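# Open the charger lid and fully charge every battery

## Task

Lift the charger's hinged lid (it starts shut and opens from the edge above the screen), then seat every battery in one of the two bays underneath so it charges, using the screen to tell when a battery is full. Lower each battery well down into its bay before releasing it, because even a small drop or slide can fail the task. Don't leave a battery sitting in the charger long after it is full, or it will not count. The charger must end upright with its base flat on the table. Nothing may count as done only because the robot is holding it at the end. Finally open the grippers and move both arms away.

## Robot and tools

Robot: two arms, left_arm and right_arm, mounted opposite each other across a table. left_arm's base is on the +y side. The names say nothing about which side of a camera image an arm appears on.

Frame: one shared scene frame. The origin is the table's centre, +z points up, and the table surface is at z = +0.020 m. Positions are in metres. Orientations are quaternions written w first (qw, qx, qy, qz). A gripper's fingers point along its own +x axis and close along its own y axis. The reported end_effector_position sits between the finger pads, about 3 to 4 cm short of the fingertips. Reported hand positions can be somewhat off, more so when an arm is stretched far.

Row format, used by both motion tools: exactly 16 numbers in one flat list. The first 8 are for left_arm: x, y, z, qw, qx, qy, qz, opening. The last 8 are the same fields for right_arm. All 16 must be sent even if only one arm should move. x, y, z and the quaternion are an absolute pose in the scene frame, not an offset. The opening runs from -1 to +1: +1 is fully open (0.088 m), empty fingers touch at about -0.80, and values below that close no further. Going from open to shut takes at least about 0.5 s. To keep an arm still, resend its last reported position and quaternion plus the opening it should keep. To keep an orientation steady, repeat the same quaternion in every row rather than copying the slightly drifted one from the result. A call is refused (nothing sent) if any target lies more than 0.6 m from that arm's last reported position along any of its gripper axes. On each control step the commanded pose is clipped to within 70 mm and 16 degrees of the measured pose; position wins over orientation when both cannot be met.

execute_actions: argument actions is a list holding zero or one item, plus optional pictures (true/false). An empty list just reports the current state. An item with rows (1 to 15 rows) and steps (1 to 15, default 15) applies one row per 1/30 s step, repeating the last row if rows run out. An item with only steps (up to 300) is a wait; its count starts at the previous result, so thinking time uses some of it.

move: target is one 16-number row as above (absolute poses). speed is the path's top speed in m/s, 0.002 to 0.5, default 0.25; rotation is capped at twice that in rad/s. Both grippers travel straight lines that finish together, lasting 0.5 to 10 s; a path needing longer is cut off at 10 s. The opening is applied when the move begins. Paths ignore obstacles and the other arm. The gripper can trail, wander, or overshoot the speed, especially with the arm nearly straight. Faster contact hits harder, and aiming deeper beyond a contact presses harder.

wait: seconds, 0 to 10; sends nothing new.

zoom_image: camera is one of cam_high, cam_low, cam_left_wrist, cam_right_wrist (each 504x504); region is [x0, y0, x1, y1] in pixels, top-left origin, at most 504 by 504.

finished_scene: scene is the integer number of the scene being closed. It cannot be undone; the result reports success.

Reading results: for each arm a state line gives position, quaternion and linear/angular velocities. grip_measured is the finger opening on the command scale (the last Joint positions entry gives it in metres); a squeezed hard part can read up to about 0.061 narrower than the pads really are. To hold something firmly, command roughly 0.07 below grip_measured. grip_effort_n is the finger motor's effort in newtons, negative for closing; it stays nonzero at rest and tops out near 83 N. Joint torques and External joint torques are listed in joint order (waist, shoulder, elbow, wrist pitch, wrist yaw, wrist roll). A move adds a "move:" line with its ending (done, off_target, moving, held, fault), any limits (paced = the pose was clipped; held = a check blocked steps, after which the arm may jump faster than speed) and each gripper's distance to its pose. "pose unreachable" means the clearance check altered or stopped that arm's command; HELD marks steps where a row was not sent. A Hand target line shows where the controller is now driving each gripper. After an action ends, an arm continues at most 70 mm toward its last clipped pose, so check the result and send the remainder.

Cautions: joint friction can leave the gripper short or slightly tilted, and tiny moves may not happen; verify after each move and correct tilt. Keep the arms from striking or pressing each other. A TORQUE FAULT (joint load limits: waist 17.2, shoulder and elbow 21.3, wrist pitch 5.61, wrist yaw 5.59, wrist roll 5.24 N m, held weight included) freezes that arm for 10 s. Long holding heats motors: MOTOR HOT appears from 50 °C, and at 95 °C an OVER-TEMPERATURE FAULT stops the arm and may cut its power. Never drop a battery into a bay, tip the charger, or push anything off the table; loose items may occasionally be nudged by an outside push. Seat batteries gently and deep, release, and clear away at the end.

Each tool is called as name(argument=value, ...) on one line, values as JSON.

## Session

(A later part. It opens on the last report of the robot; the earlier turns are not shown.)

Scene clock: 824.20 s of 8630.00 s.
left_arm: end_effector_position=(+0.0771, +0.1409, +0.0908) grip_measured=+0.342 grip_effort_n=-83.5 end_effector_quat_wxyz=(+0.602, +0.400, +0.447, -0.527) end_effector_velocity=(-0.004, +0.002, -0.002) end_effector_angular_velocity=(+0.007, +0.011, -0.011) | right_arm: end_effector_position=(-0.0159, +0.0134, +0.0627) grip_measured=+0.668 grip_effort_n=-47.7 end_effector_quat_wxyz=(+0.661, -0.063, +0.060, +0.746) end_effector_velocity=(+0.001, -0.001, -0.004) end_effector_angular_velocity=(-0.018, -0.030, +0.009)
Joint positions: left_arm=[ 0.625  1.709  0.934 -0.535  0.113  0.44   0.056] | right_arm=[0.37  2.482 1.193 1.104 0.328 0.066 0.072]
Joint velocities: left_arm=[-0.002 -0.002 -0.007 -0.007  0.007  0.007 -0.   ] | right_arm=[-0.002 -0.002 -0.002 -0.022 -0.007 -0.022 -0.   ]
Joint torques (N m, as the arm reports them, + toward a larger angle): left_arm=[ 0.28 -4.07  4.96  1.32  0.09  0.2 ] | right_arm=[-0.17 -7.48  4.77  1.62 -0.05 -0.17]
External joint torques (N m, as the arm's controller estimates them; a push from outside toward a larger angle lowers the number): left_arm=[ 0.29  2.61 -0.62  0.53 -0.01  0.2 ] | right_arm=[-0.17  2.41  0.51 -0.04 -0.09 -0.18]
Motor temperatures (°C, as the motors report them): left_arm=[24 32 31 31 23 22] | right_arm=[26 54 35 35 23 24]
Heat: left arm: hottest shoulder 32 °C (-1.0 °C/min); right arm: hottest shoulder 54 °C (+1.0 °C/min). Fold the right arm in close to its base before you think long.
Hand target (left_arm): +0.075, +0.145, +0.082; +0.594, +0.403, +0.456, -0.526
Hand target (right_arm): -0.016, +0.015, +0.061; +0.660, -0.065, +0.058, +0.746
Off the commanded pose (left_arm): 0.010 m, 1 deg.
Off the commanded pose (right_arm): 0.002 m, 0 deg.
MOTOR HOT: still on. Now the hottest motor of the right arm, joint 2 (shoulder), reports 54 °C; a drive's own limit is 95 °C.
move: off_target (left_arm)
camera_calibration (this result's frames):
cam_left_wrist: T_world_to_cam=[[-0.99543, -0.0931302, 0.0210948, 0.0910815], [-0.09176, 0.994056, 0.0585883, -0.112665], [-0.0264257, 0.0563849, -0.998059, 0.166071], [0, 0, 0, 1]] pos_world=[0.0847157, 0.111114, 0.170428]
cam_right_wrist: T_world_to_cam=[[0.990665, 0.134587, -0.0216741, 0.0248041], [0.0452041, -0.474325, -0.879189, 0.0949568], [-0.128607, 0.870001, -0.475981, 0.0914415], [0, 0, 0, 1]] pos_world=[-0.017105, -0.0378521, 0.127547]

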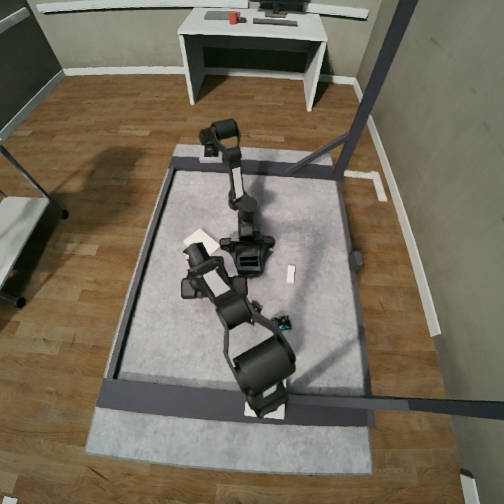

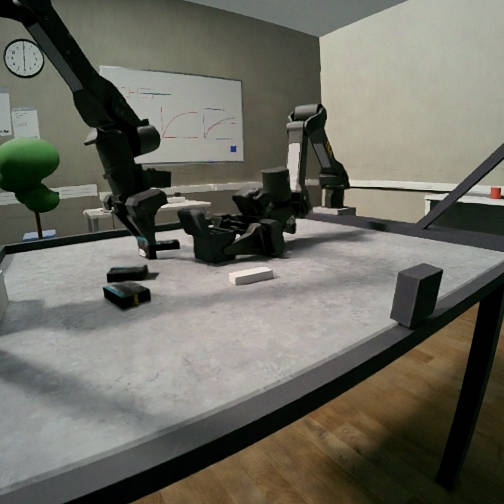

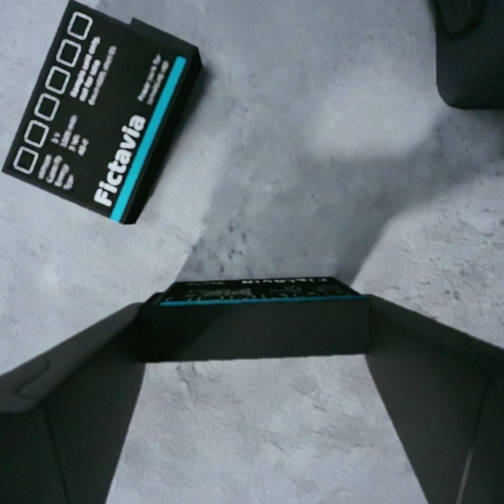

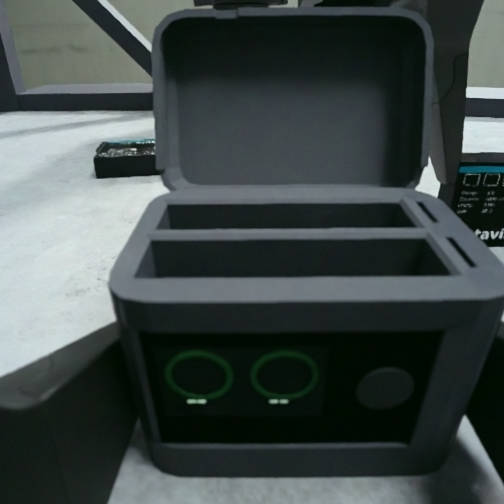

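move(target=[0.075,0.145,0.085,0.5943,0.4034,0.456,-0.5257,0.62,-0.016,0.015,0.061,0.66,-0.0653,0.0578,0.746,0.66], speed=0.008)

move(target=[0.0765,0.141,0.101,0.5943,0.4034,0.456,-0.5257,0.62,-0.016,0.015,0.061,0.66,-0.0653,0.0578,0.746,0.66], speed=0.015)

Scene clock: 842.40 s of 8630.00 s.
left_arm: end_effector_position=(+0.0765, +0.1418, +0.0904) grip_measured=+0.617 grip_effort_n=13.7 end_effector_quat_wxyz=(+0.601, +0.401, +0.449, -0.526) end_effector_velocity=(-0.001, +0.002, +0.001) end_effector_angular_velocity=(+0.006, -0.003, +0.006) | right_arm: end_effector_position=(-0.0159, +0.0134, +0.0627) grip_measured=+0.668 grip_effort_n=-47.7 end_effector_quat_wxyz=(+0.661, -0.063, +0.060, +0.746) end_effector_velocity=(+0.000, -0.000, -0.001) end_effector_angular_velocity=(-0.008, +0.005, +0.003)
Joint positions: left_arm=[ 0.625  1.709  0.934 -0.539  0.113  0.44   0.069] | right_arm=[0.37  2.482 1.193 1.104 0.328 0.066 0.072]
Joint velocities: left_arm=[-0.002 -0.007 -0.002 -0.007 -0.007 -0.007 -0.   ] | right_arm=[-0.002 -0.002 -0.002 -0.007 -0.007  0.007  0.   ]
Joint torques (N m, as the arm reports them, + toward a larger angle): left_arm=[ 0.28 -4.69  5.77  0.76  0.11  0.16] | right_arm=[-0.18 -7.52  4.71  1.61 -0.05 -0.2 ]
External joint torques (N m, as the arm's controller estimates them; a push from outside toward a larger angle lowers the number): left_arm=[ 0.28  2.07  0.08 -0.05  0.01  0.16] | right_arm=[-0.16  2.38  0.46 -0.05 -0.09 -0.21]
Motor temperatures (°C, as the motors report them): left_arm=[24 32 31 31 23 22] | right_arm=[26 54 35 35 23 24]
Heat: left arm: hottest shoulder 32 °C (-1.0 °C/min); right arm: hottest shoulder 54 °C (+1.0 °C/min). Fold the right arm in close to its base before you think long.
Hand target (left_arm): +0.075, +0.145, +0.085; +0.594, +0.403, +0.456, -0.526
Hand target (right_arm): -0.016, +0.015, +0.061; +0.660, -0.065, +0.058, +0.746
Off the commanded pose (left_arm): 0.006 m, 1 deg.
Off the commanded pose (right_arm): 0.002 m, 0 deg.
MOTOR HOT: still on. Now the hottest motor of the right arm, joint 2 (shoulder), reports 54 °C; a drive's own limit is 95 °C.
move: done
camera_calibration (this result's frames):
cam_left_wrist: T_world_to_cam=[[-0.99537, -0.0932226, 0.0234072, 0.09038], [-0.0915952, 0.993804, 0.0629638, -0.113978], [-0.0291318, 0.0605283, -0.997741, 0.165236], [0, 0, 0, 1]] pos_world=[0.0843353, 0.111696, 0.169924]
cam_right_wrist: T_world_to_cam=[[0.990665, 0.134587, -0.0216741, 0.0248041], [0.0452041, -0.474325, -0.879189, 0.0949568], [-0.128607, 0.870001, -0.475981, 0.0914415], [0, 0, 0, 1]] pos_world=[-0.017105, -0.0378521, 0.127547]

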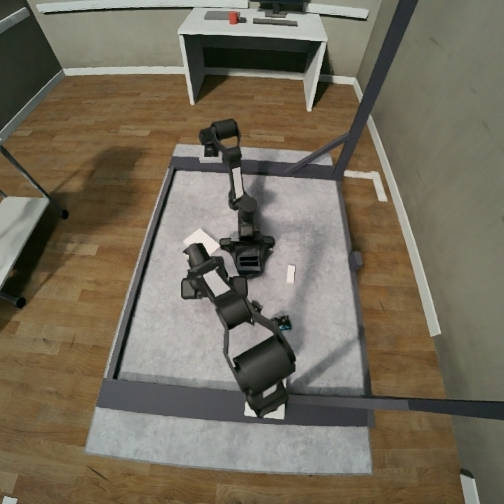

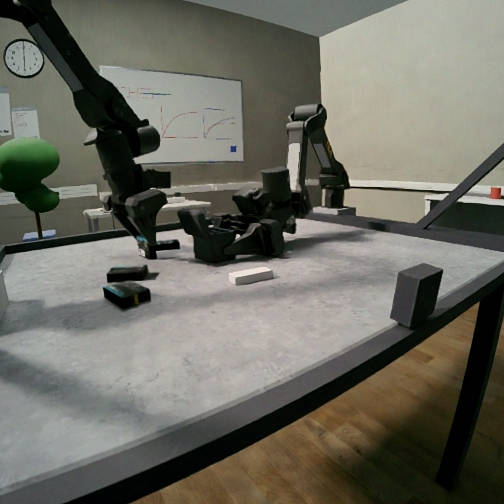

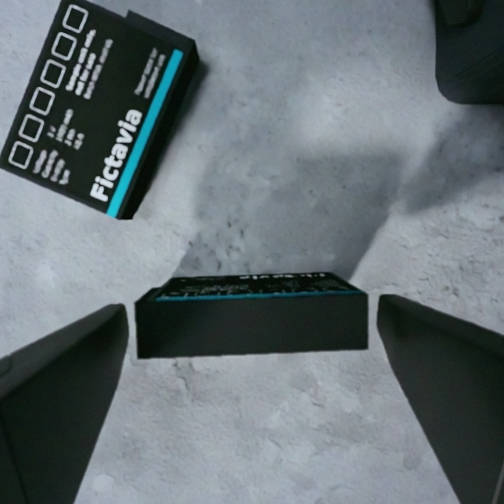

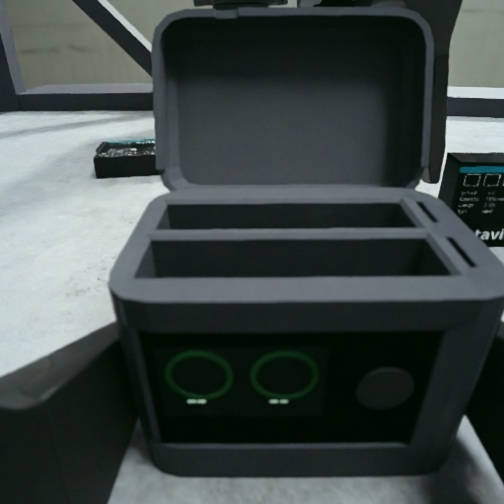

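Scene clock: 843.33 s of 8630.00 s.
left_arm: end_effector_position=(+0.0759, +0.1427, +0.0977) grip_measured=+0.617 grip_effort_n=13.7 end_effector_quat_wxyz=(+0.593, +0.404, +0.460, -0.524) end_effector_velocity=(-0.001, +0.002, +0.002) end_effector_angular_velocity=(+0.014, +0.003, +0.006) | right_arm: end_effector_position=(-0.0159, +0.0134, +0.0627) grip_measured=+0.668 grip_effort_n=-48.1 end_effector_quat_wxyz=(+0.661, -0.063, +0.060, +0.746) end_effector_velocity=(+0.000, -0.000, -0.001) end_effector_angular_velocity=(-0.006, -0.009, +0.006)
Joint positions: left_arm=[ 0.625  1.709  0.973 -0.607  0.113  0.44   0.069] | right_arm=[0.37  2.482 1.193 1.104 0.328 0.066 0.072]
Joint velocities: left_arm=[-0.002 -0.002  0.007 -0.022 -0.007 -0.007  0.   ] | right_arm=[-0.002 -0.002 -0.002 -0.007 -0.007 -0.007 -0.   ]
Joint torques (N m, as the arm reports them, + toward a larger angle): left_arm=[-0.19 -6.51  7.39  0.68  0.08  0.09] | right_arm=[-0.2  -7.49  4.74  1.62 -0.04 -0.18]
External joint torques (N m, as the arm's controller estimates them; a push from outside toward a larger angle lowers the number): left_arm=[-0.19  0.3   1.63 -0.08 -0.02  0.09] | right_arm=[-0.18  2.37  0.51 -0.03 -0.08 -0.19]
Motor temperatures (°C, as the motors report them): left_arm=[24 32 31 31 23 22] | right_arm=[26 54 35 35 23 24]
Heat: left arm: hottest shoulder 32 °C (-1.0 °C/min); right arm: hottest shoulder 54 °C (+1.0 °C/min). Fold the right arm in close to its base before you think long.
Hand target (left_arm): +0.076, +0.141, +0.101; +0.594, +0.403, +0.456, -0.526
Hand target (right_arm): -0.016, +0.015, +0.061; +0.660, -0.065, +0.058, +0.746
Off the commanded pose (left_arm): 0.004 m, 0 deg.
Off the commanded pose (right_arm): 0.002 m, 0 deg.
MOTOR HOT: still on. Now the hottest motor of the right arm, joint 2 (shoulder), reports 54 °C; a drive's own limit is 95 °C.
move: done
camera_calibration (this result's frames):
cam_left_wrist: T_world_to_cam=[[-0.994907, -0.0939312, 0.0365577, 0.0885139], [-0.0904312, 0.992022, 0.0878377, -0.117602], [-0.0445168, 0.0840844, -0.995464, 0.169971], [0, 0, 0, 1]] pos_world=[0.0849948, 0.110686, 0.176294]
cam_right_wrist: T_world_to_cam=[[0.990665, 0.134587, -0.0216741, 0.0248041], [0.0452041, -0.474325, -0.879189, 0.0949568], [-0.128607, 0.870001, -0.475981, 0.0914415], [0, 0, 0, 1]] pos_world=[-0.017105, -0.0378521, 0.127547]

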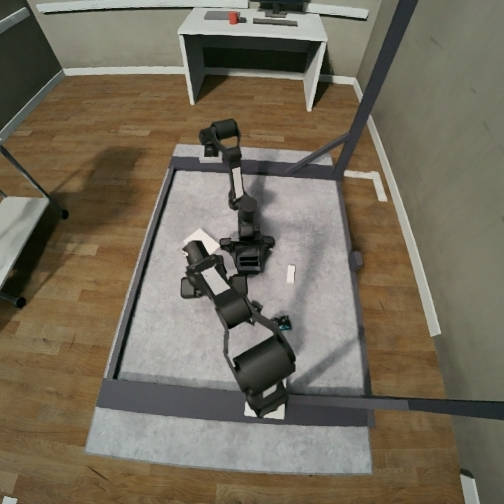

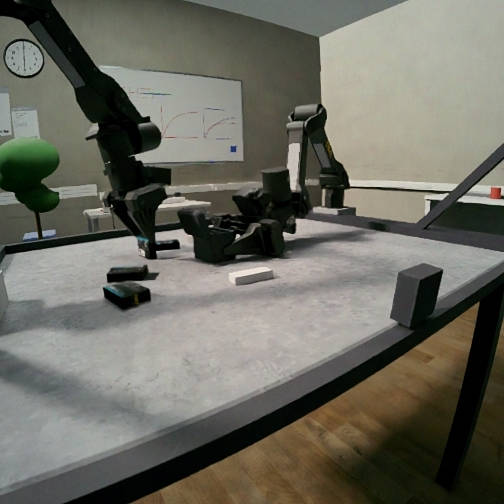

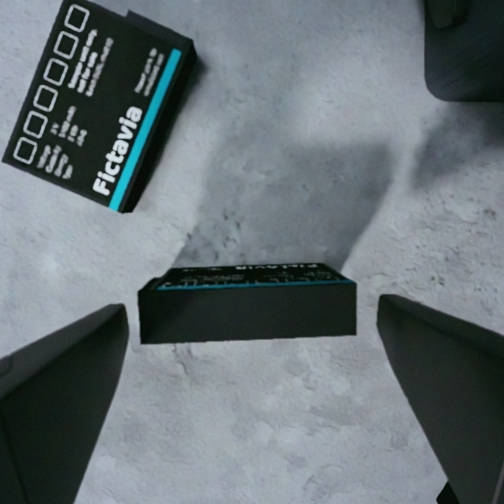

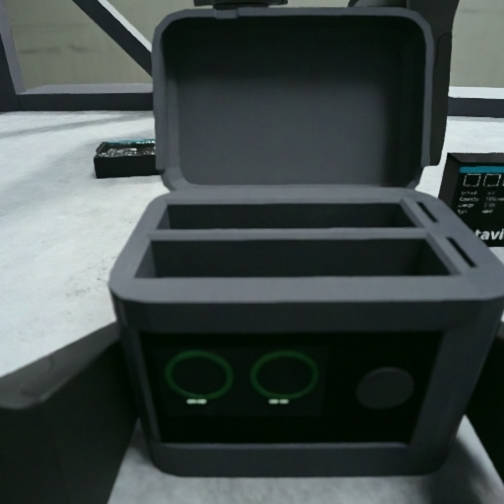

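move(target=[0.0765,0.141,0.101,0.5943,0.4034,0.456,-0.5257,0.3,-0.016,0.015,0.061,0.66,-0.0653,0.0578,0.746,0.66], speed=0.015)

move(target=[0.0765,0.141,0.125,0.5943,0.4034,0.456,-0.5257,0.3,-0.016,0.015,0.061,0.66,-0.0653,0.0578,0.746,0.66], speed=0.03)

Scene clock: 858.60 s of 8630.00 s.
left_arm: end_effector_position=(+0.0760, +0.1426, +0.0981) grip_measured=+0.315 grip_effort_n=-83.5 end_effector_quat_wxyz=(+0.593, +0.404, +0.460, -0.524) end_effector_velocity=(-0.001, +0.002, -0.000) end_effector_angular_velocity=(+0.010, -0.000, +0.006) | right_arm: end_effector_position=(-0.0159, +0.0134, +0.0627) grip_measured=+0.668 grip_effort_n=-48.1 end_effector_quat_wxyz=(+0.661, -0.063, +0.060, +0.746) end_effector_velocity=(+0.001, -0.001, -0.003) end_effector_angular_velocity=(-0.011, -0.011, +0.006)
Joint positions: left_arm=[ 0.625  1.709  0.975 -0.61   0.113  0.44   0.054] | right_arm=[0.37  2.482 1.193 1.104 0.328 0.066 0.072]
Joint velocities: left_arm=[-0.002 -0.002 -0.002 -0.007 -0.007 -0.007 -0.001] | right_arm=[-0.002 -0.002 -0.007 -0.007 -0.007 -0.007  0.   ]
Joint torques (N m, as the arm reports them, + toward a larger angle): left_arm=[-0.12 -6.51  7.43  0.77  0.08  0.1 ] | right_arm=[-0.14 -7.54  4.73  1.61 -0.04 -0.16]
External joint torques (N m, as the arm's controller estimates them; a push from outside toward a larger angle lowers the number): left_arm=[-0.13  0.27  1.72  0.02 -0.02  0.1 ] | right_arm=[-0.14  2.33  0.51 -0.05 -0.08 -0.17]
Motor temperatures (°C, as the motors report them): left_arm=[24 33 32 30 23 22] | right_arm=[26 55 35 35 23 24]
Heat: left arm: hottest shoulder 33 °C (+0.0 °C/min); right arm: hottest shoulder 55 °C (+1.0 °C/min). Fold the right arm in close to its base before you think long.
Hand target (left_arm): +0.077, +0.141, +0.101; +0.594, +0.403, +0.456, -0.526
Hand target (right_arm): -0.016, +0.015, +0.061; +0.660, -0.065, +0.058, +0.746
Off the commanded pose (left_arm): 0.003 m, 1 deg.
Off the commanded pose (right_arm): 0.002 m, 0 deg.
MOTOR HOT: still on. Now the hottest motor of the right arm, joint 2 (shoulder), reports 55 °C; a drive's own limit is 95 °C.
move: done
camera_calibration (this result's frames):
cam_left_wrist: T_world_to_cam=[[-0.994892, -0.0939547, 0.0369128, 0.0884982], [-0.0903944, 0.991965, 0.0885091, -0.117638], [-0.0449321, 0.0847203, -0.995391, 0.170295], [0, 0, 0, 1]] pos_world=[0.085064, 0.11058, 0.176656]
cam_right_wrist: T_world_to_cam=[[0.990665, 0.134587, -0.0216741, 0.0248041], [0.0452041, -0.474325, -0.879189, 0.0949568], [-0.128607, 0.870001, -0.475981, 0.0914415], [0, 0, 0, 1]] pos_world=[-0.017105, -0.0378521, 0.127547]

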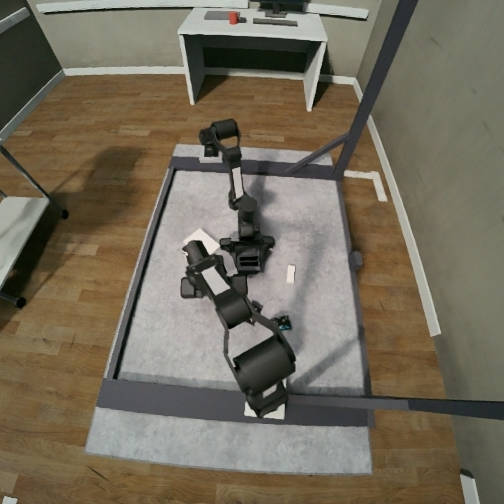

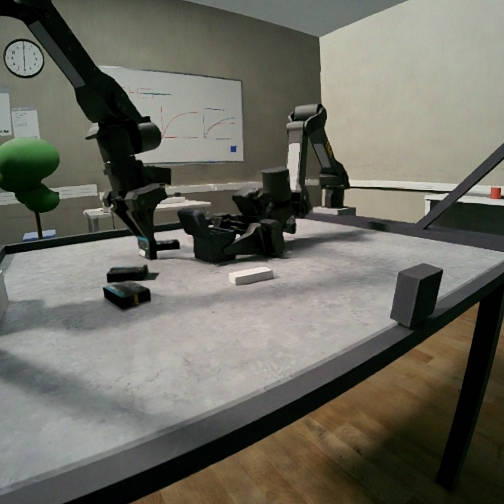

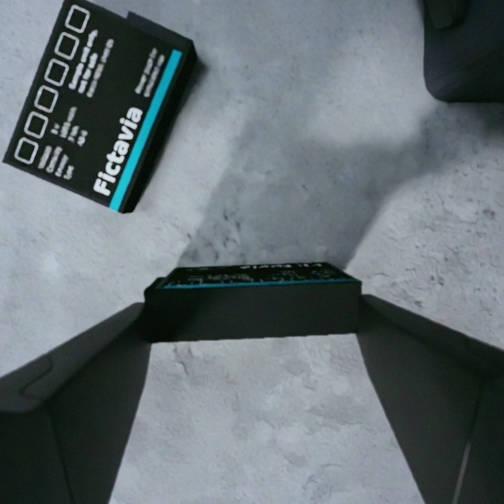

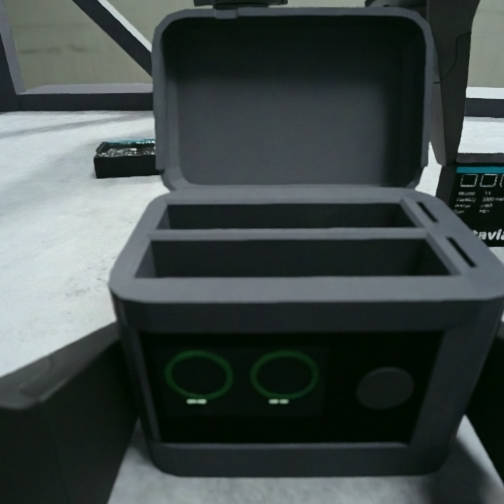

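Scene clock: 859.80 s of 8630.00 s.
left_arm: end_effector_position=(+0.0756, +0.1432, +0.1199) grip_measured=+0.315 grip_effort_n=-83.5 end_effector_quat_wxyz=(+0.591, +0.404, +0.462, -0.524) end_effector_velocity=(-0.005, +0.003, -0.001) end_effector_angular_velocity=(+0.014, +0.020, +0.003) | right_arm: end_effector_position=(-0.0159, +0.0134, +0.0627) grip_measured=+0.668 grip_effort_n=-47.7 end_effector_quat_wxyz=(+0.661, -0.063, +0.060, +0.746) end_effector_velocity=(+0.001, -0.001, -0.004) end_effector_angular_velocity=(-0.009, -0.026, +0.009)
Joint positions: left_arm=[ 0.625  1.672  1.031 -0.707  0.113  0.44   0.054] | right_arm=[0.37  2.482 1.193 1.104 0.328 0.066 0.072]
Joint velocities: left_arm=[-0.002 -0.002 -0.002 -0.022  0.007 -0.007  0.   ] | right_arm=[-0.002  0.002 -0.002 -0.007 -0.007 -0.022 -0.   ]
Joint torques (N m, as the arm reports them, + toward a larger angle): left_arm=[-0.1  -6.9   7.86  0.69  0.08  0.14] | right_arm=[-0.06 -7.54  4.72  1.62 -0.04 -0.18]
External joint torques (N m, as the arm's controller estimates them; a push from outside toward a larger angle lowers the number): left_arm=[-0.1  -0.19  1.9  -0.06 -0.02  0.13] | right_arm=[-0.06  2.33  0.49 -0.05 -0.08 -0.19]
Motor temperatures (°C, as the motors report them): left_arm=[24 33 32 30 23 22] | right_arm=[26 55 35 35 23 24]
Heat: left arm: hottest shoulder 33 °C (+0.0 °C/min); right arm: hottest shoulder 55 °C (+1.0 °C/min). Fold the right arm in close to its base before you think long.
Hand target (left_arm): +0.076, +0.141, +0.125; +0.594, +0.403, +0.456, -0.526
Hand target (right_arm): -0.016, +0.015, +0.061; +0.660, -0.065, +0.058, +0.746
Off the commanded pose (left_arm): 0.006 m, 1 deg.
Off the commanded pose (right_arm): 0.002 m, 0 deg.
MOTOR HOT: still on. Now the hottest motor of the right arm, joint 2 (shoulder), reports 55 °C; a drive's own limit is 95 °C.
move: done
camera_calibration (this result's frames):
cam_left_wrist: T_world_to_cam=[[-0.994781, -0.0941253, 0.0393976, 0.0870964], [-0.0901291, 0.991559, 0.0932073, -0.120691], [-0.0478382, 0.0891699, -0.994867, 0.191535], [0, 0, 0, 1]] pos_world=[0.0849268, 0.110791, 0.19837]
cam_right_wrist: T_world_to_cam=[[0.990665, 0.134587, -0.0216741, 0.0248041], [0.0452041, -0.474325, -0.879189, 0.0949568], [-0.128607, 0.870001, -0.475981, 0.0914415], [0, 0, 0, 1]] pos_world=[-0.017105, -0.0378521, 0.127547]

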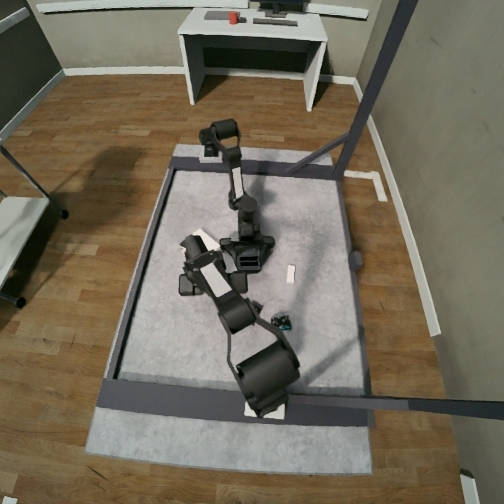

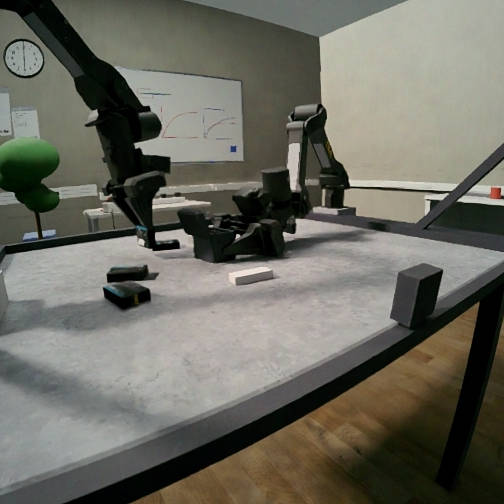

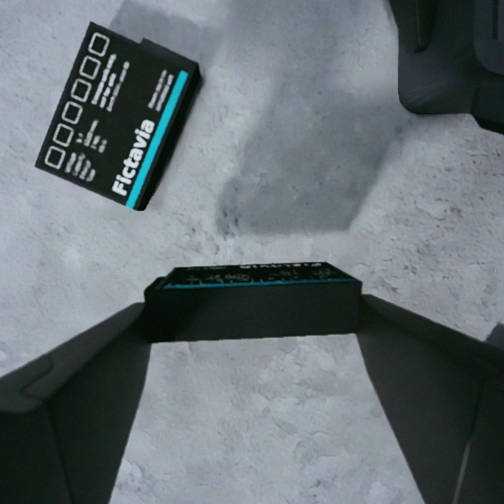

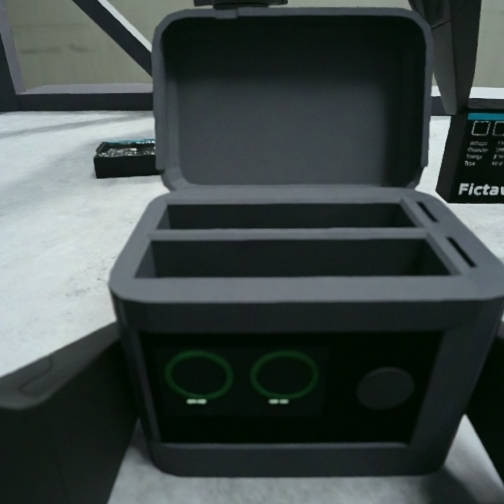

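move(target=[0.075,0.052,0.175,0.5943,0.4034,0.456,-0.5257,0.28,-0.016,0.015,0.061,0.66,-0.0653,0.0578,0.746,0.66], speed=0.06)

move(target=[-0.022,0.052,0.175,0.5943,0.4034,0.456,-0.5257,0.28,-0.016,0.015,0.061,0.66,-0.0653,0.0578,0.746,0.66], speed=0.05)

move(target=[-0.022,0.0545,0.155,0.5943,0.4034,0.456,-0.5257,0.28,-0.016,0.015,0.061,0.66,-0.0653,0.0578,0.746,0.66], speed=0.02)

Scene clock: 871.80 s of 8630.00 s.
left_arm: end_effector_position=(+0.0752, +0.0544, +0.1791) grip_measured=+0.315 grip_effort_n=-83.5 end_effector_quat_wxyz=(+0.596, +0.402, +0.452, -0.528) end_effector_velocity=(+0.002, +0.001, -0.001) end_effector_angular_velocity=(+0.024, -0.010, +0.010) | right_arm: end_effector_position=(-0.0159, +0.0134, +0.0627) grip_measured=+0.668 grip_effort_n=-47.7 end_effector_quat_wxyz=(+0.661, -0.063, +0.060, +0.746) end_effector_velocity=(-0.002, -0.000, -0.005) end_effector_angular_velocity=(-0.021, -0.013, +0.020)
Joint positions: left_arm=[ 0.494  1.878  1.52  -0.953  0.086  0.317  0.054] | right_arm=[0.37  2.482 1.193 1.104 0.328 0.066 0.072]
Joint velocities: left_arm=[-0.002  0.012  0.017 -0.022 -0.022 -0.007 -0.   ] | right_arm=[-0.002  0.002  0.002 -0.022 -0.022 -0.007 -0.   ]
Joint torques (N m, as the arm reports them, + toward a larger angle): left_arm=[-0.33 -6.49  8.66  0.79 -0.03 -0.15] | right_arm=[-0.15 -7.49  4.75  1.62 -0.06 -0.19]
External joint torques (N m, as the arm's controller estimates them; a push from outside toward a larger angle lowers the number): left_arm=[-0.34  2.24  2.32  0.   -0.09 -0.15] | right_arm=[-0.16  2.34  0.51 -0.03 -0.09 -0.2 ]
Motor temperatures (°C, as the motors report them): left_arm=[24 34 33 30 23 22] | right_arm=[26 55 35 35 23 24]
Heat: left arm: hottest shoulder 34 °C (+1.0 °C/min); right arm: hottest shoulder 55 °C (+1.0 °C/min). Fold the right arm in close to its base before you think long.
Hand target (left_arm): +0.075, +0.053, +0.176; +0.594, +0.403, +0.456, -0.526
Hand target (right_arm): -0.016, +0.015, +0.061; +0.660, -0.065, +0.058, +0.746
Off the commanded pose (left_arm): 0.005 m, 1 deg.
Off the commanded pose (right_arm): 0.002 m, 0 deg.
MOTOR HOT: still on. Now the hottest motor of the right arm, joint 2 (shoulder), reports 55 °C; a drive's own limit is 95 °C.
move: done
camera_calibration (this result's frames):
cam_left_wrist: T_world_to_cam=[[-0.995712, -0.0871076, 0.0311464, 0.0771953], [-0.0847683, 0.993949, 0.0698548, -0.0345604], [-0.0370428, 0.066915, -0.997071, 0.259124], [0, 0, 0, 1]] pos_world=[0.0835334, 0.0237363, 0.258375]
cam_right_wrist: T_world_to_cam=[[0.990665, 0.134587, -0.0216741, 0.0248041], [0.0452041, -0.474325, -0.879189, 0.0949568], [-0.128607, 0.870001, -0.475981, 0.0914415], [0, 0, 0, 1]] pos_world=[-0.017105, -0.0378521, 0.127547]

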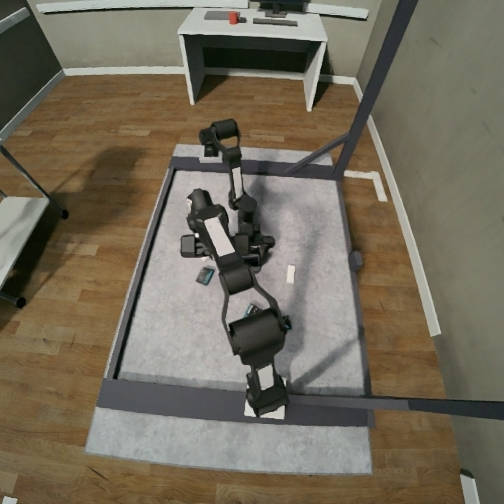

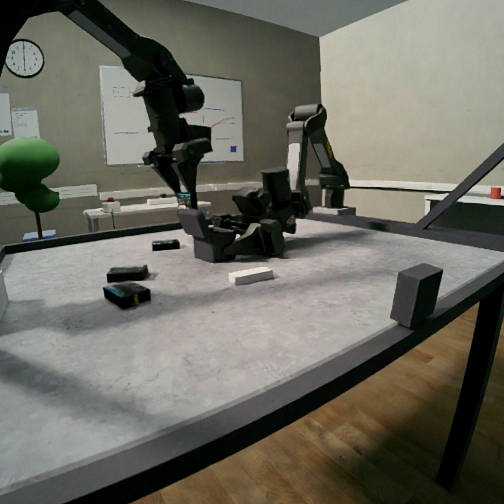

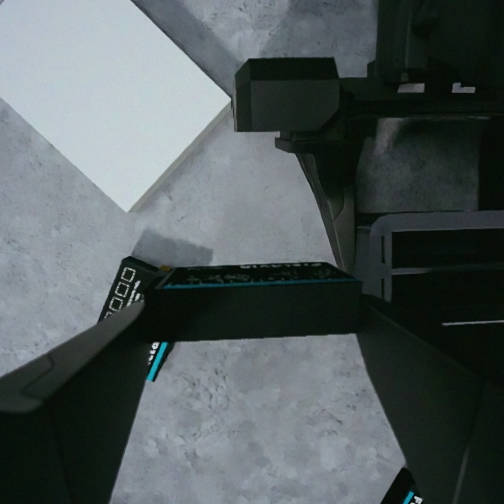

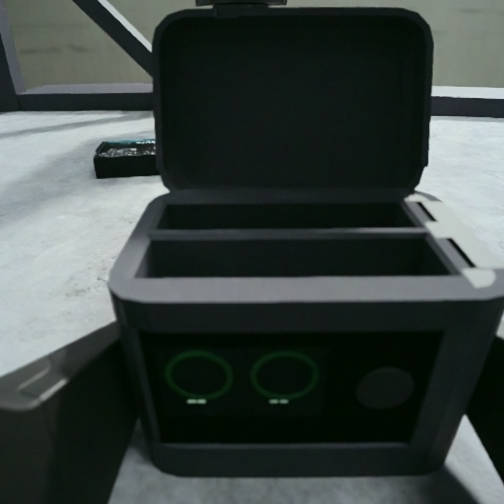

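Scene clock: 874.07 s of 8630.00 s.
left_arm: end_effector_position=(-0.0205, +0.0497, +0.1734) grip_measured=+0.315 grip_effort_n=-83.5 end_effector_quat_wxyz=(+0.592, +0.404, +0.458, -0.526) end_effector_velocity=(-0.000, +0.003, +0.000) end_effector_angular_velocity=(+0.008, -0.004, +0.006) | right_arm: end_effector_position=(-0.0159, +0.0134, +0.0627) grip_measured=+0.668 grip_effort_n=-48.1 end_effector_quat_wxyz=(+0.661, -0.063, +0.060, +0.746) end_effector_velocity=(-0.001, -0.001, -0.004) end_effector_angular_velocity=(-0.014, +0.005, +0.018)
Joint positions: left_arm=[ 0.234  1.794  1.392 -0.913  0.02   0.065  0.054] | right_arm=[0.37  2.482 1.193 1.104 0.328 0.066 0.072]
Joint velocities: left_arm=[-0.002 -0.007 -0.007 -0.007 -0.007 -0.007  0.   ] | right_arm=[-0.002  0.002 -0.002 -0.007 -0.022  0.007 -0.   ]
Joint torques (N m, as the arm reports them, + toward a larger angle): left_arm=[-0.29 -8.42  6.14  1.18 -0.16 -0.13] | right_arm=[-0.15 -7.51  4.77  1.62 -0.04 -0.18]
External joint torques (N m, as the arm's controller estimates them; a push from outside toward a larger angle lowers the number): left_arm=[-0.26 -0.39 -0.18  0.38 -0.17 -0.13] | right_arm=[-0.17  2.35  0.52 -0.04 -0.07 -0.2 ]
Motor temperatures (°C, as the motors report them): left_arm=[24 34 33 30 23 22] | right_arm=[26 55 35 35 23 24]
Heat: left arm: hottest shoulder 34 °C (+1.0 °C/min); right arm: hottest shoulder 55 °C (+1.0 °C/min). Fold the right arm in close to its base before you think long.
Hand target (left_arm): -0.022, +0.051, +0.175; +0.594, +0.403, +0.456, -0.526
Hand target (right_arm): -0.016, +0.015, +0.061; +0.660, -0.065, +0.058, +0.746
Off the commanded pose (left_arm): 0.003 m, 0 deg.
Off the commanded pose (right_arm): 0.002 m, 0 deg.
MOTOR HOT: still on. Now the hottest motor of the right arm, joint 2 (shoulder), reports 55 °C; a drive's own limit is 95 °C.
move: done
camera_calibration (this result's frames):
cam_left_wrist: T_world_to_cam=[[-0.995499, -0.0875493, 0.036286, -0.0192473], [-0.0841832, 0.992756, 0.085728, -0.0402165], [-0.0435285, 0.0822874, -0.995658, 0.249021], [0, 0, 0, 1]] pos_world=[-0.0117067, 0.0177488, 0.252086]
cam_right_wrist: T_world_to_cam=[[0.990665, 0.134587, -0.0216741, 0.0248041], [0.0452041, -0.474325, -0.879189, 0.0949568], [-0.128607, 0.870001, -0.475981, 0.0914415], [0, 0, 0, 1]] pos_world=[-0.017105, -0.0378521, 0.127547]

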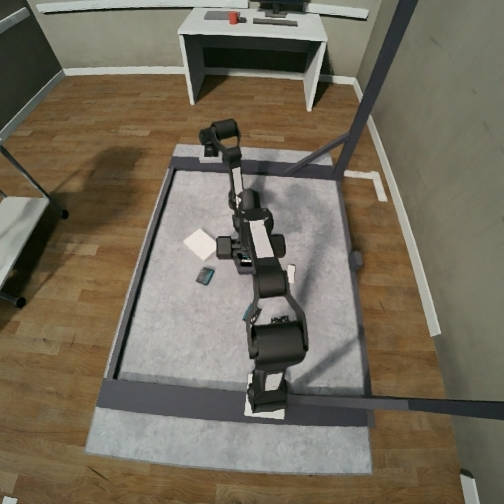

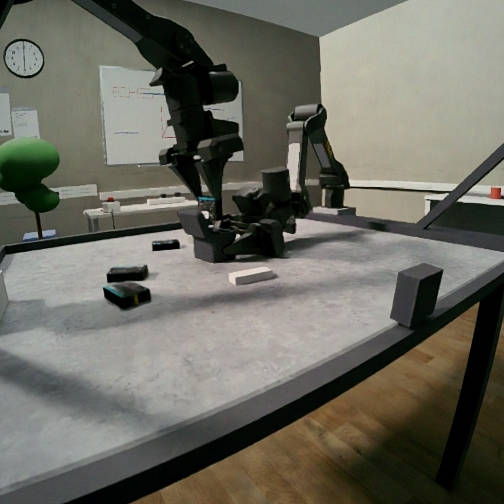

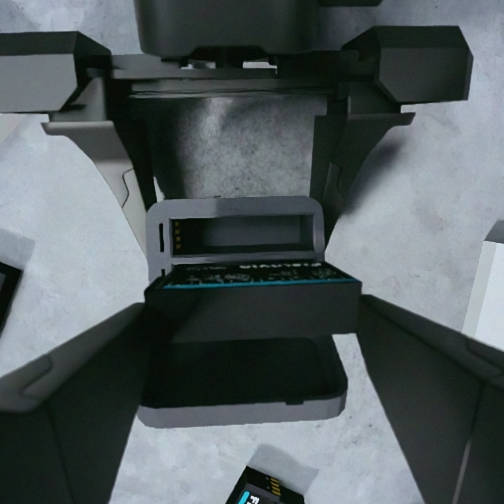

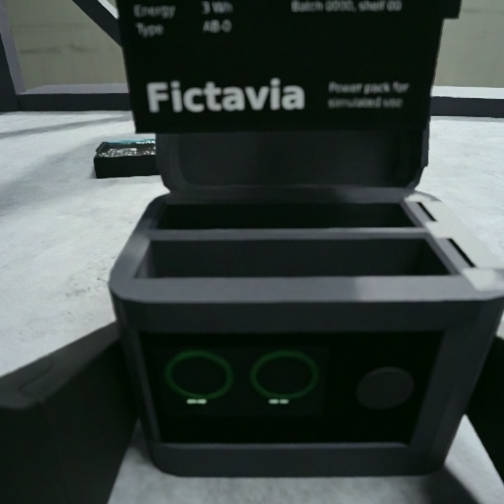

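Scene clock: 875.27 s of 8630.00 s.
left_arm: end_effector_position=(-0.0210, +0.0525, +0.1551) grip_measured=+0.315 grip_effort_n=-83.5 end_effector_quat_wxyz=(+0.593, +0.404, +0.456, -0.527) end_effector_velocity=(-0.002, +0.003, -0.002) end_effector_angular_velocity=(+0.012, +0.005, +0.030) | right_arm: end_effector_position=(-0.0159, +0.0134, +0.0627) grip_measured=+0.668 grip_effort_n=-47.7 end_effector_quat_wxyz=(+0.661, -0.063, +0.060, +0.746) end_effector_velocity=(-0.002, -0.001, -0.002) end_effector_angular_velocity=(-0.006, -0.009, +0.011)
Joint positions: left_arm=[ 0.234  1.794  1.318 -0.834  0.019  0.065  0.054] | right_arm=[0.37  2.482 1.193 1.104 0.328 0.066 0.072]
Joint velocities: left_arm=[-0.007 -0.002 -0.007 -0.007 -0.007 -0.037 -0.   ] | right_arm=[ 0.002  0.002  0.002 -0.007 -0.007 -0.007  0.   ]
Joint torques (N m, as the arm reports them, + toward a larger angle): left_arm=[-0.25 -7.98  5.95  1.2  -0.1  -0.14] | right_arm=[-0.12 -7.46  4.7   1.61 -0.06 -0.17]
External joint torques (N m, as the arm's controller estimates them; a push from outside toward a larger angle lowers the number): left_arm=[-0.22  0.02 -0.28  0.41 -0.11 -0.14] | right_arm=[-0.18  2.37  0.48 -0.04 -0.1  -0.18]
Motor temperatures (°C, as the motors report them): left_arm=[24 35 33 30 23 22] | right_arm=[26 55 35 35 23 24]
Heat: left arm: hottest shoulder 35 °C (+2.0 °C/min); right arm: hottest shoulder 55 °C (+1.0 °C/min). Fold the right arm in close to its base before you think long.
Hand target (left_arm): -0.022, +0.054, +0.155; +0.594, +0.403, +0.456, -0.526
Hand target (right_arm): -0.016, +0.015, +0.061; +0.660, -0.065, +0.058, +0.746
Off the commanded pose (left_arm): 0.002 m, 0 deg.
Off the commanded pose (right_arm): 0.002 m, 0 deg.
MOTOR HOT: still on. Now the hottest motor of the right arm, joint 2 (shoulder), reports 55 °C; a drive's own limit is 95 °C.
move: done
camera_calibration (this result's frames):
cam_left_wrist: T_world_to_cam=[[-0.995539, -0.0878009, 0.0345375, -0.0185073], [-0.0847303, 0.993016, 0.0820945, -0.0410148], [-0.0415043, 0.0788019, -0.996026, 0.230851], [0, 0, 0, 1]] pos_world=[-0.0123187, 0.020912, 0.233939]
cam_right_wrist: T_world_to_cam=[[0.990665, 0.134587, -0.0216741, 0.0248041], [0.0452041, -0.474325, -0.879189, 0.0949568], [-0.128607, 0.870001, -0.475981, 0.0914415], [0, 0, 0, 1]] pos_world=[-0.017105, -0.0378521, 0.127547]

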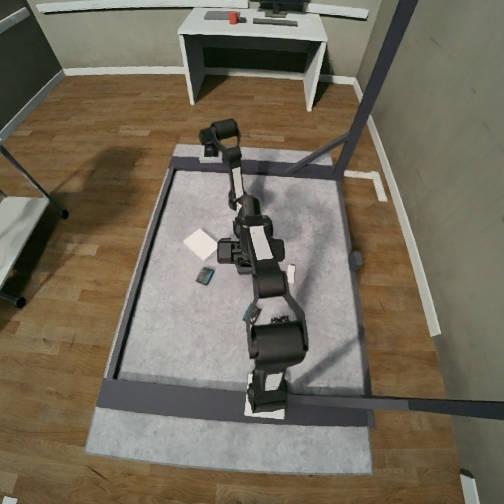

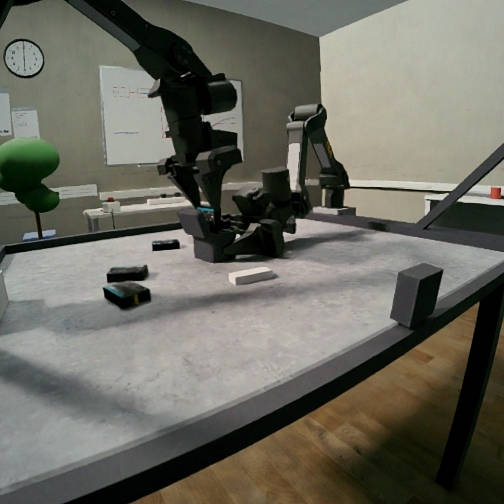

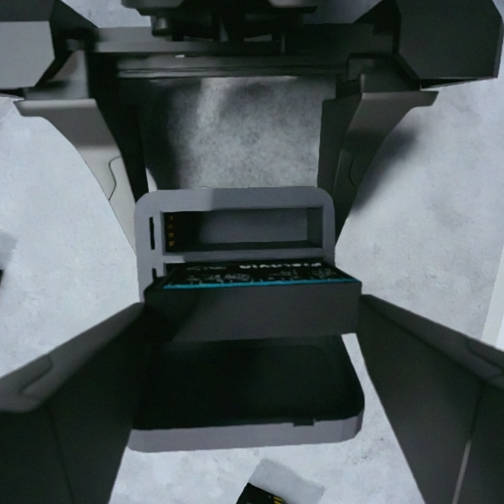

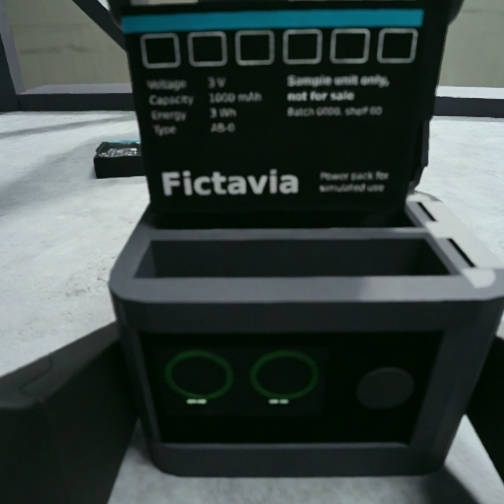

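zoom_image(camera="cam_right_wrist", region=[100, 130, 500, 300])

zoom_image(camera="cam_left_wrist", region=[120, 180, 380, 350])

Region (100, 130, 500, 300) of cam_right_wrist's 504x504 image, scaled by 1.260, with more detail than that image has; it fills the top 214 rows of this view, and the rest is white.

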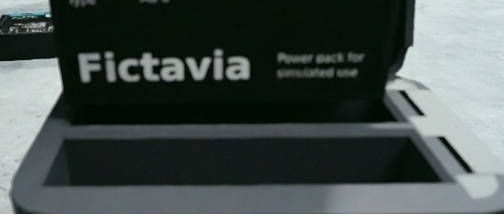

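Region (120, 180, 380, 350) of cam_left_wrist's 504x504 image, scaled by 1.938, with more detail than that image has; it fills the top 330 rows of this view, and the rest is white.

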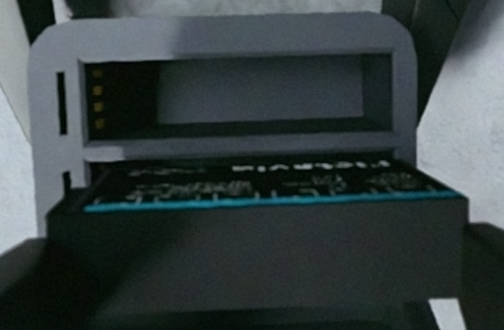

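move(target=[-0.0185,0.0545,0.148,0.5943,0.4034,0.456,-0.5257,0.28,-0.016,0.015,0.061,0.66,-0.0653,0.0578,0.746,0.66], speed=0.008)

zoom_image(camera="cam_right_wrist", region=[100, 130, 500, 300])

zoom_image(camera="cam_left_wrist", region=[120, 180, 380, 350])

Scene clock: 895.60 s of 8630.00 s.
left_arm: end_effector_position=(-0.0192, +0.0522, +0.1510) grip_measured=+0.315 grip_effort_n=-83.5 end_effector_quat_wxyz=(+0.596, +0.401, +0.454, -0.527) end_effector_velocity=(-0.001, +0.007, -0.003) end_effector_angular_velocity=(+0.027, +0.000, +0.007) | right_arm: end_effector_position=(-0.0159, +0.0134, +0.0627) grip_measured=+0.668 grip_effort_n=-48.1 end_effector_quat_wxyz=(+0.661, -0.063, +0.060, +0.746) end_effector_velocity=(-0.002, -0.001, -0.001) end_effector_angular_velocity=(-0.009, +0.008, +0.018)
Joint positions: left_arm=[ 0.239  1.794  1.299 -0.807  0.019  0.065  0.054] | right_arm=[0.37  2.482 1.193 1.104 0.328 0.066 0.072]
Joint velocities: left_arm=[-0.002 -0.002 -0.007 -0.022 -0.007 -0.007  0.   ] | right_arm=[-0.002 -0.002 -0.002 -0.007 -0.022  0.007  0.   ]
Joint torques (N m, as the arm reports them, + toward a larger angle): left_arm=[ 0.35 -7.06  5.95  1.21 -0.05  0.19] | right_arm=[-0.16 -7.53  4.74  1.62 -0.06 -0.19]
External joint torques (N m, as the arm's controller estimates them; a push from outside toward a larger angle lowers the number): left_arm=[ 0.39  0.93 -0.27  0.41 -0.06  0.18] | right_arm=[-0.16  2.44  0.44 -0.06 -0.09 -0.2 ]
Motor temperatures (°C, as the motors report them): left_arm=[24 36 32 30 23 22] | right_arm=[26 55 35 35 23 24]
Heat: left arm: hottest shoulder 36 °C (+4.0 °C/min); right arm: hottest shoulder 55 °C (+1.0 °C/min). Fold the right arm in close to its base before you think long.
Hand target (left_arm): -0.018, +0.054, +0.148; +0.594, +0.403, +0.456, -0.526
Hand target (right_arm): -0.016, +0.015, +0.061; +0.660, -0.065, +0.058, +0.746
Off the commanded pose (left_arm): 0.004 m, 0 deg.
Off the commanded pose (right_arm): 0.002 m, 0 deg.
MOTOR HOT: still on. Now the hottest motor of the right arm, joint 2 (shoulder), reports 55 °C; a drive's own limit is 95 °C.
move: done
camera_calibration (this result's frames):
cam_left_wrist: T_world_to_cam=[[-0.995181, -0.0920761, 0.0337056, -0.0162161], [-0.0893998, 0.99326, 0.0737711, -0.0390762], [-0.040271, 0.0704023, -0.996705, 0.227436], [0, 0, 0, 1]] pos_world=[-0.0104722, 0.0213077, 0.230116]
cam_right_wrist: T_world_to_cam=[[0.990665, 0.134587, -0.0216741, 0.0248041], [0.0452041, -0.474325, -0.879189, 0.0949568], [-0.128607, 0.870001, -0.475981, 0.0914415], [0, 0, 0, 1]] pos_world=[-0.017105, -0.0378521, 0.127547]

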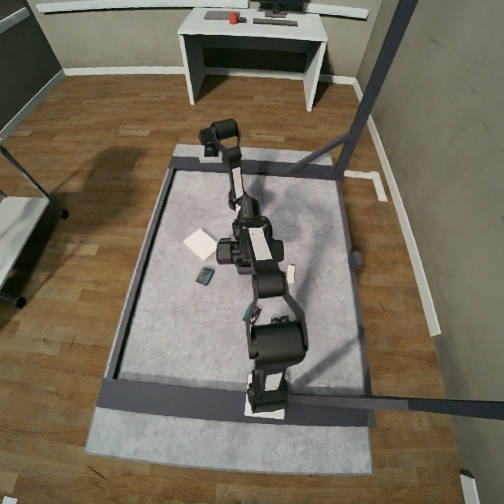

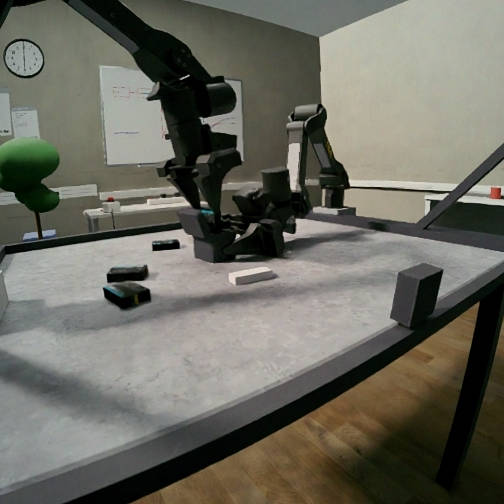

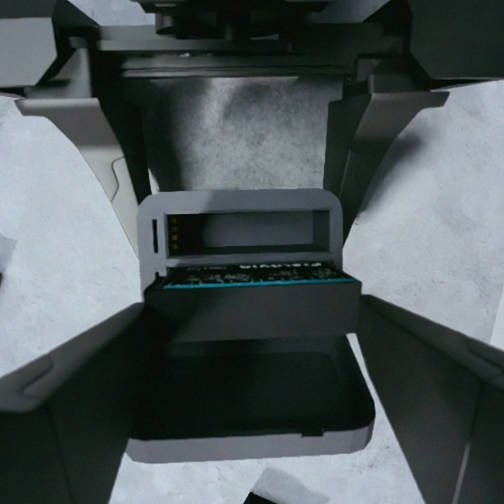

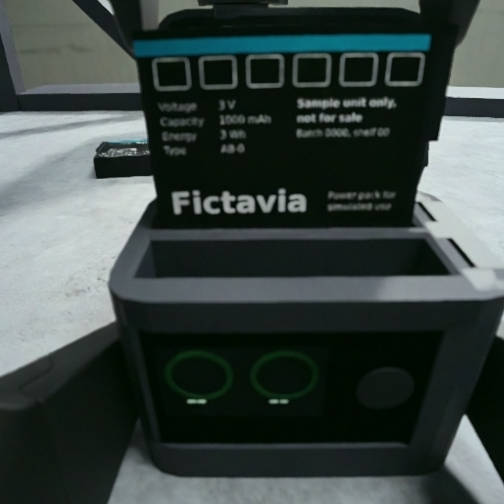

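Region (100, 130, 500, 300) of cam_right_wrist's 504x504 image, scaled by 1.260, with more detail than that image has; it fills the top 214 rows of this view, and the rest is white.

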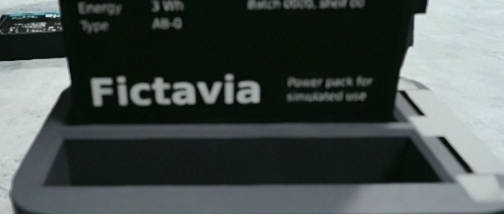

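Region (120, 180, 380, 350) of cam_left_wrist's 504x504 image, scaled by 1.938, with more detail than that image has; it fills the top 330 rows of this view, and the rest is white.

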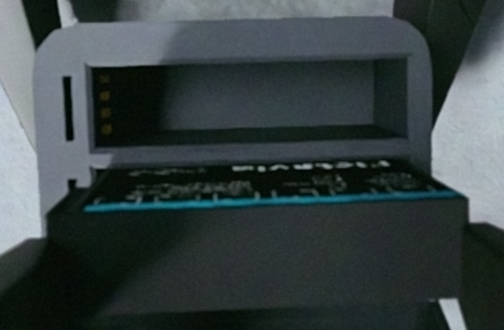

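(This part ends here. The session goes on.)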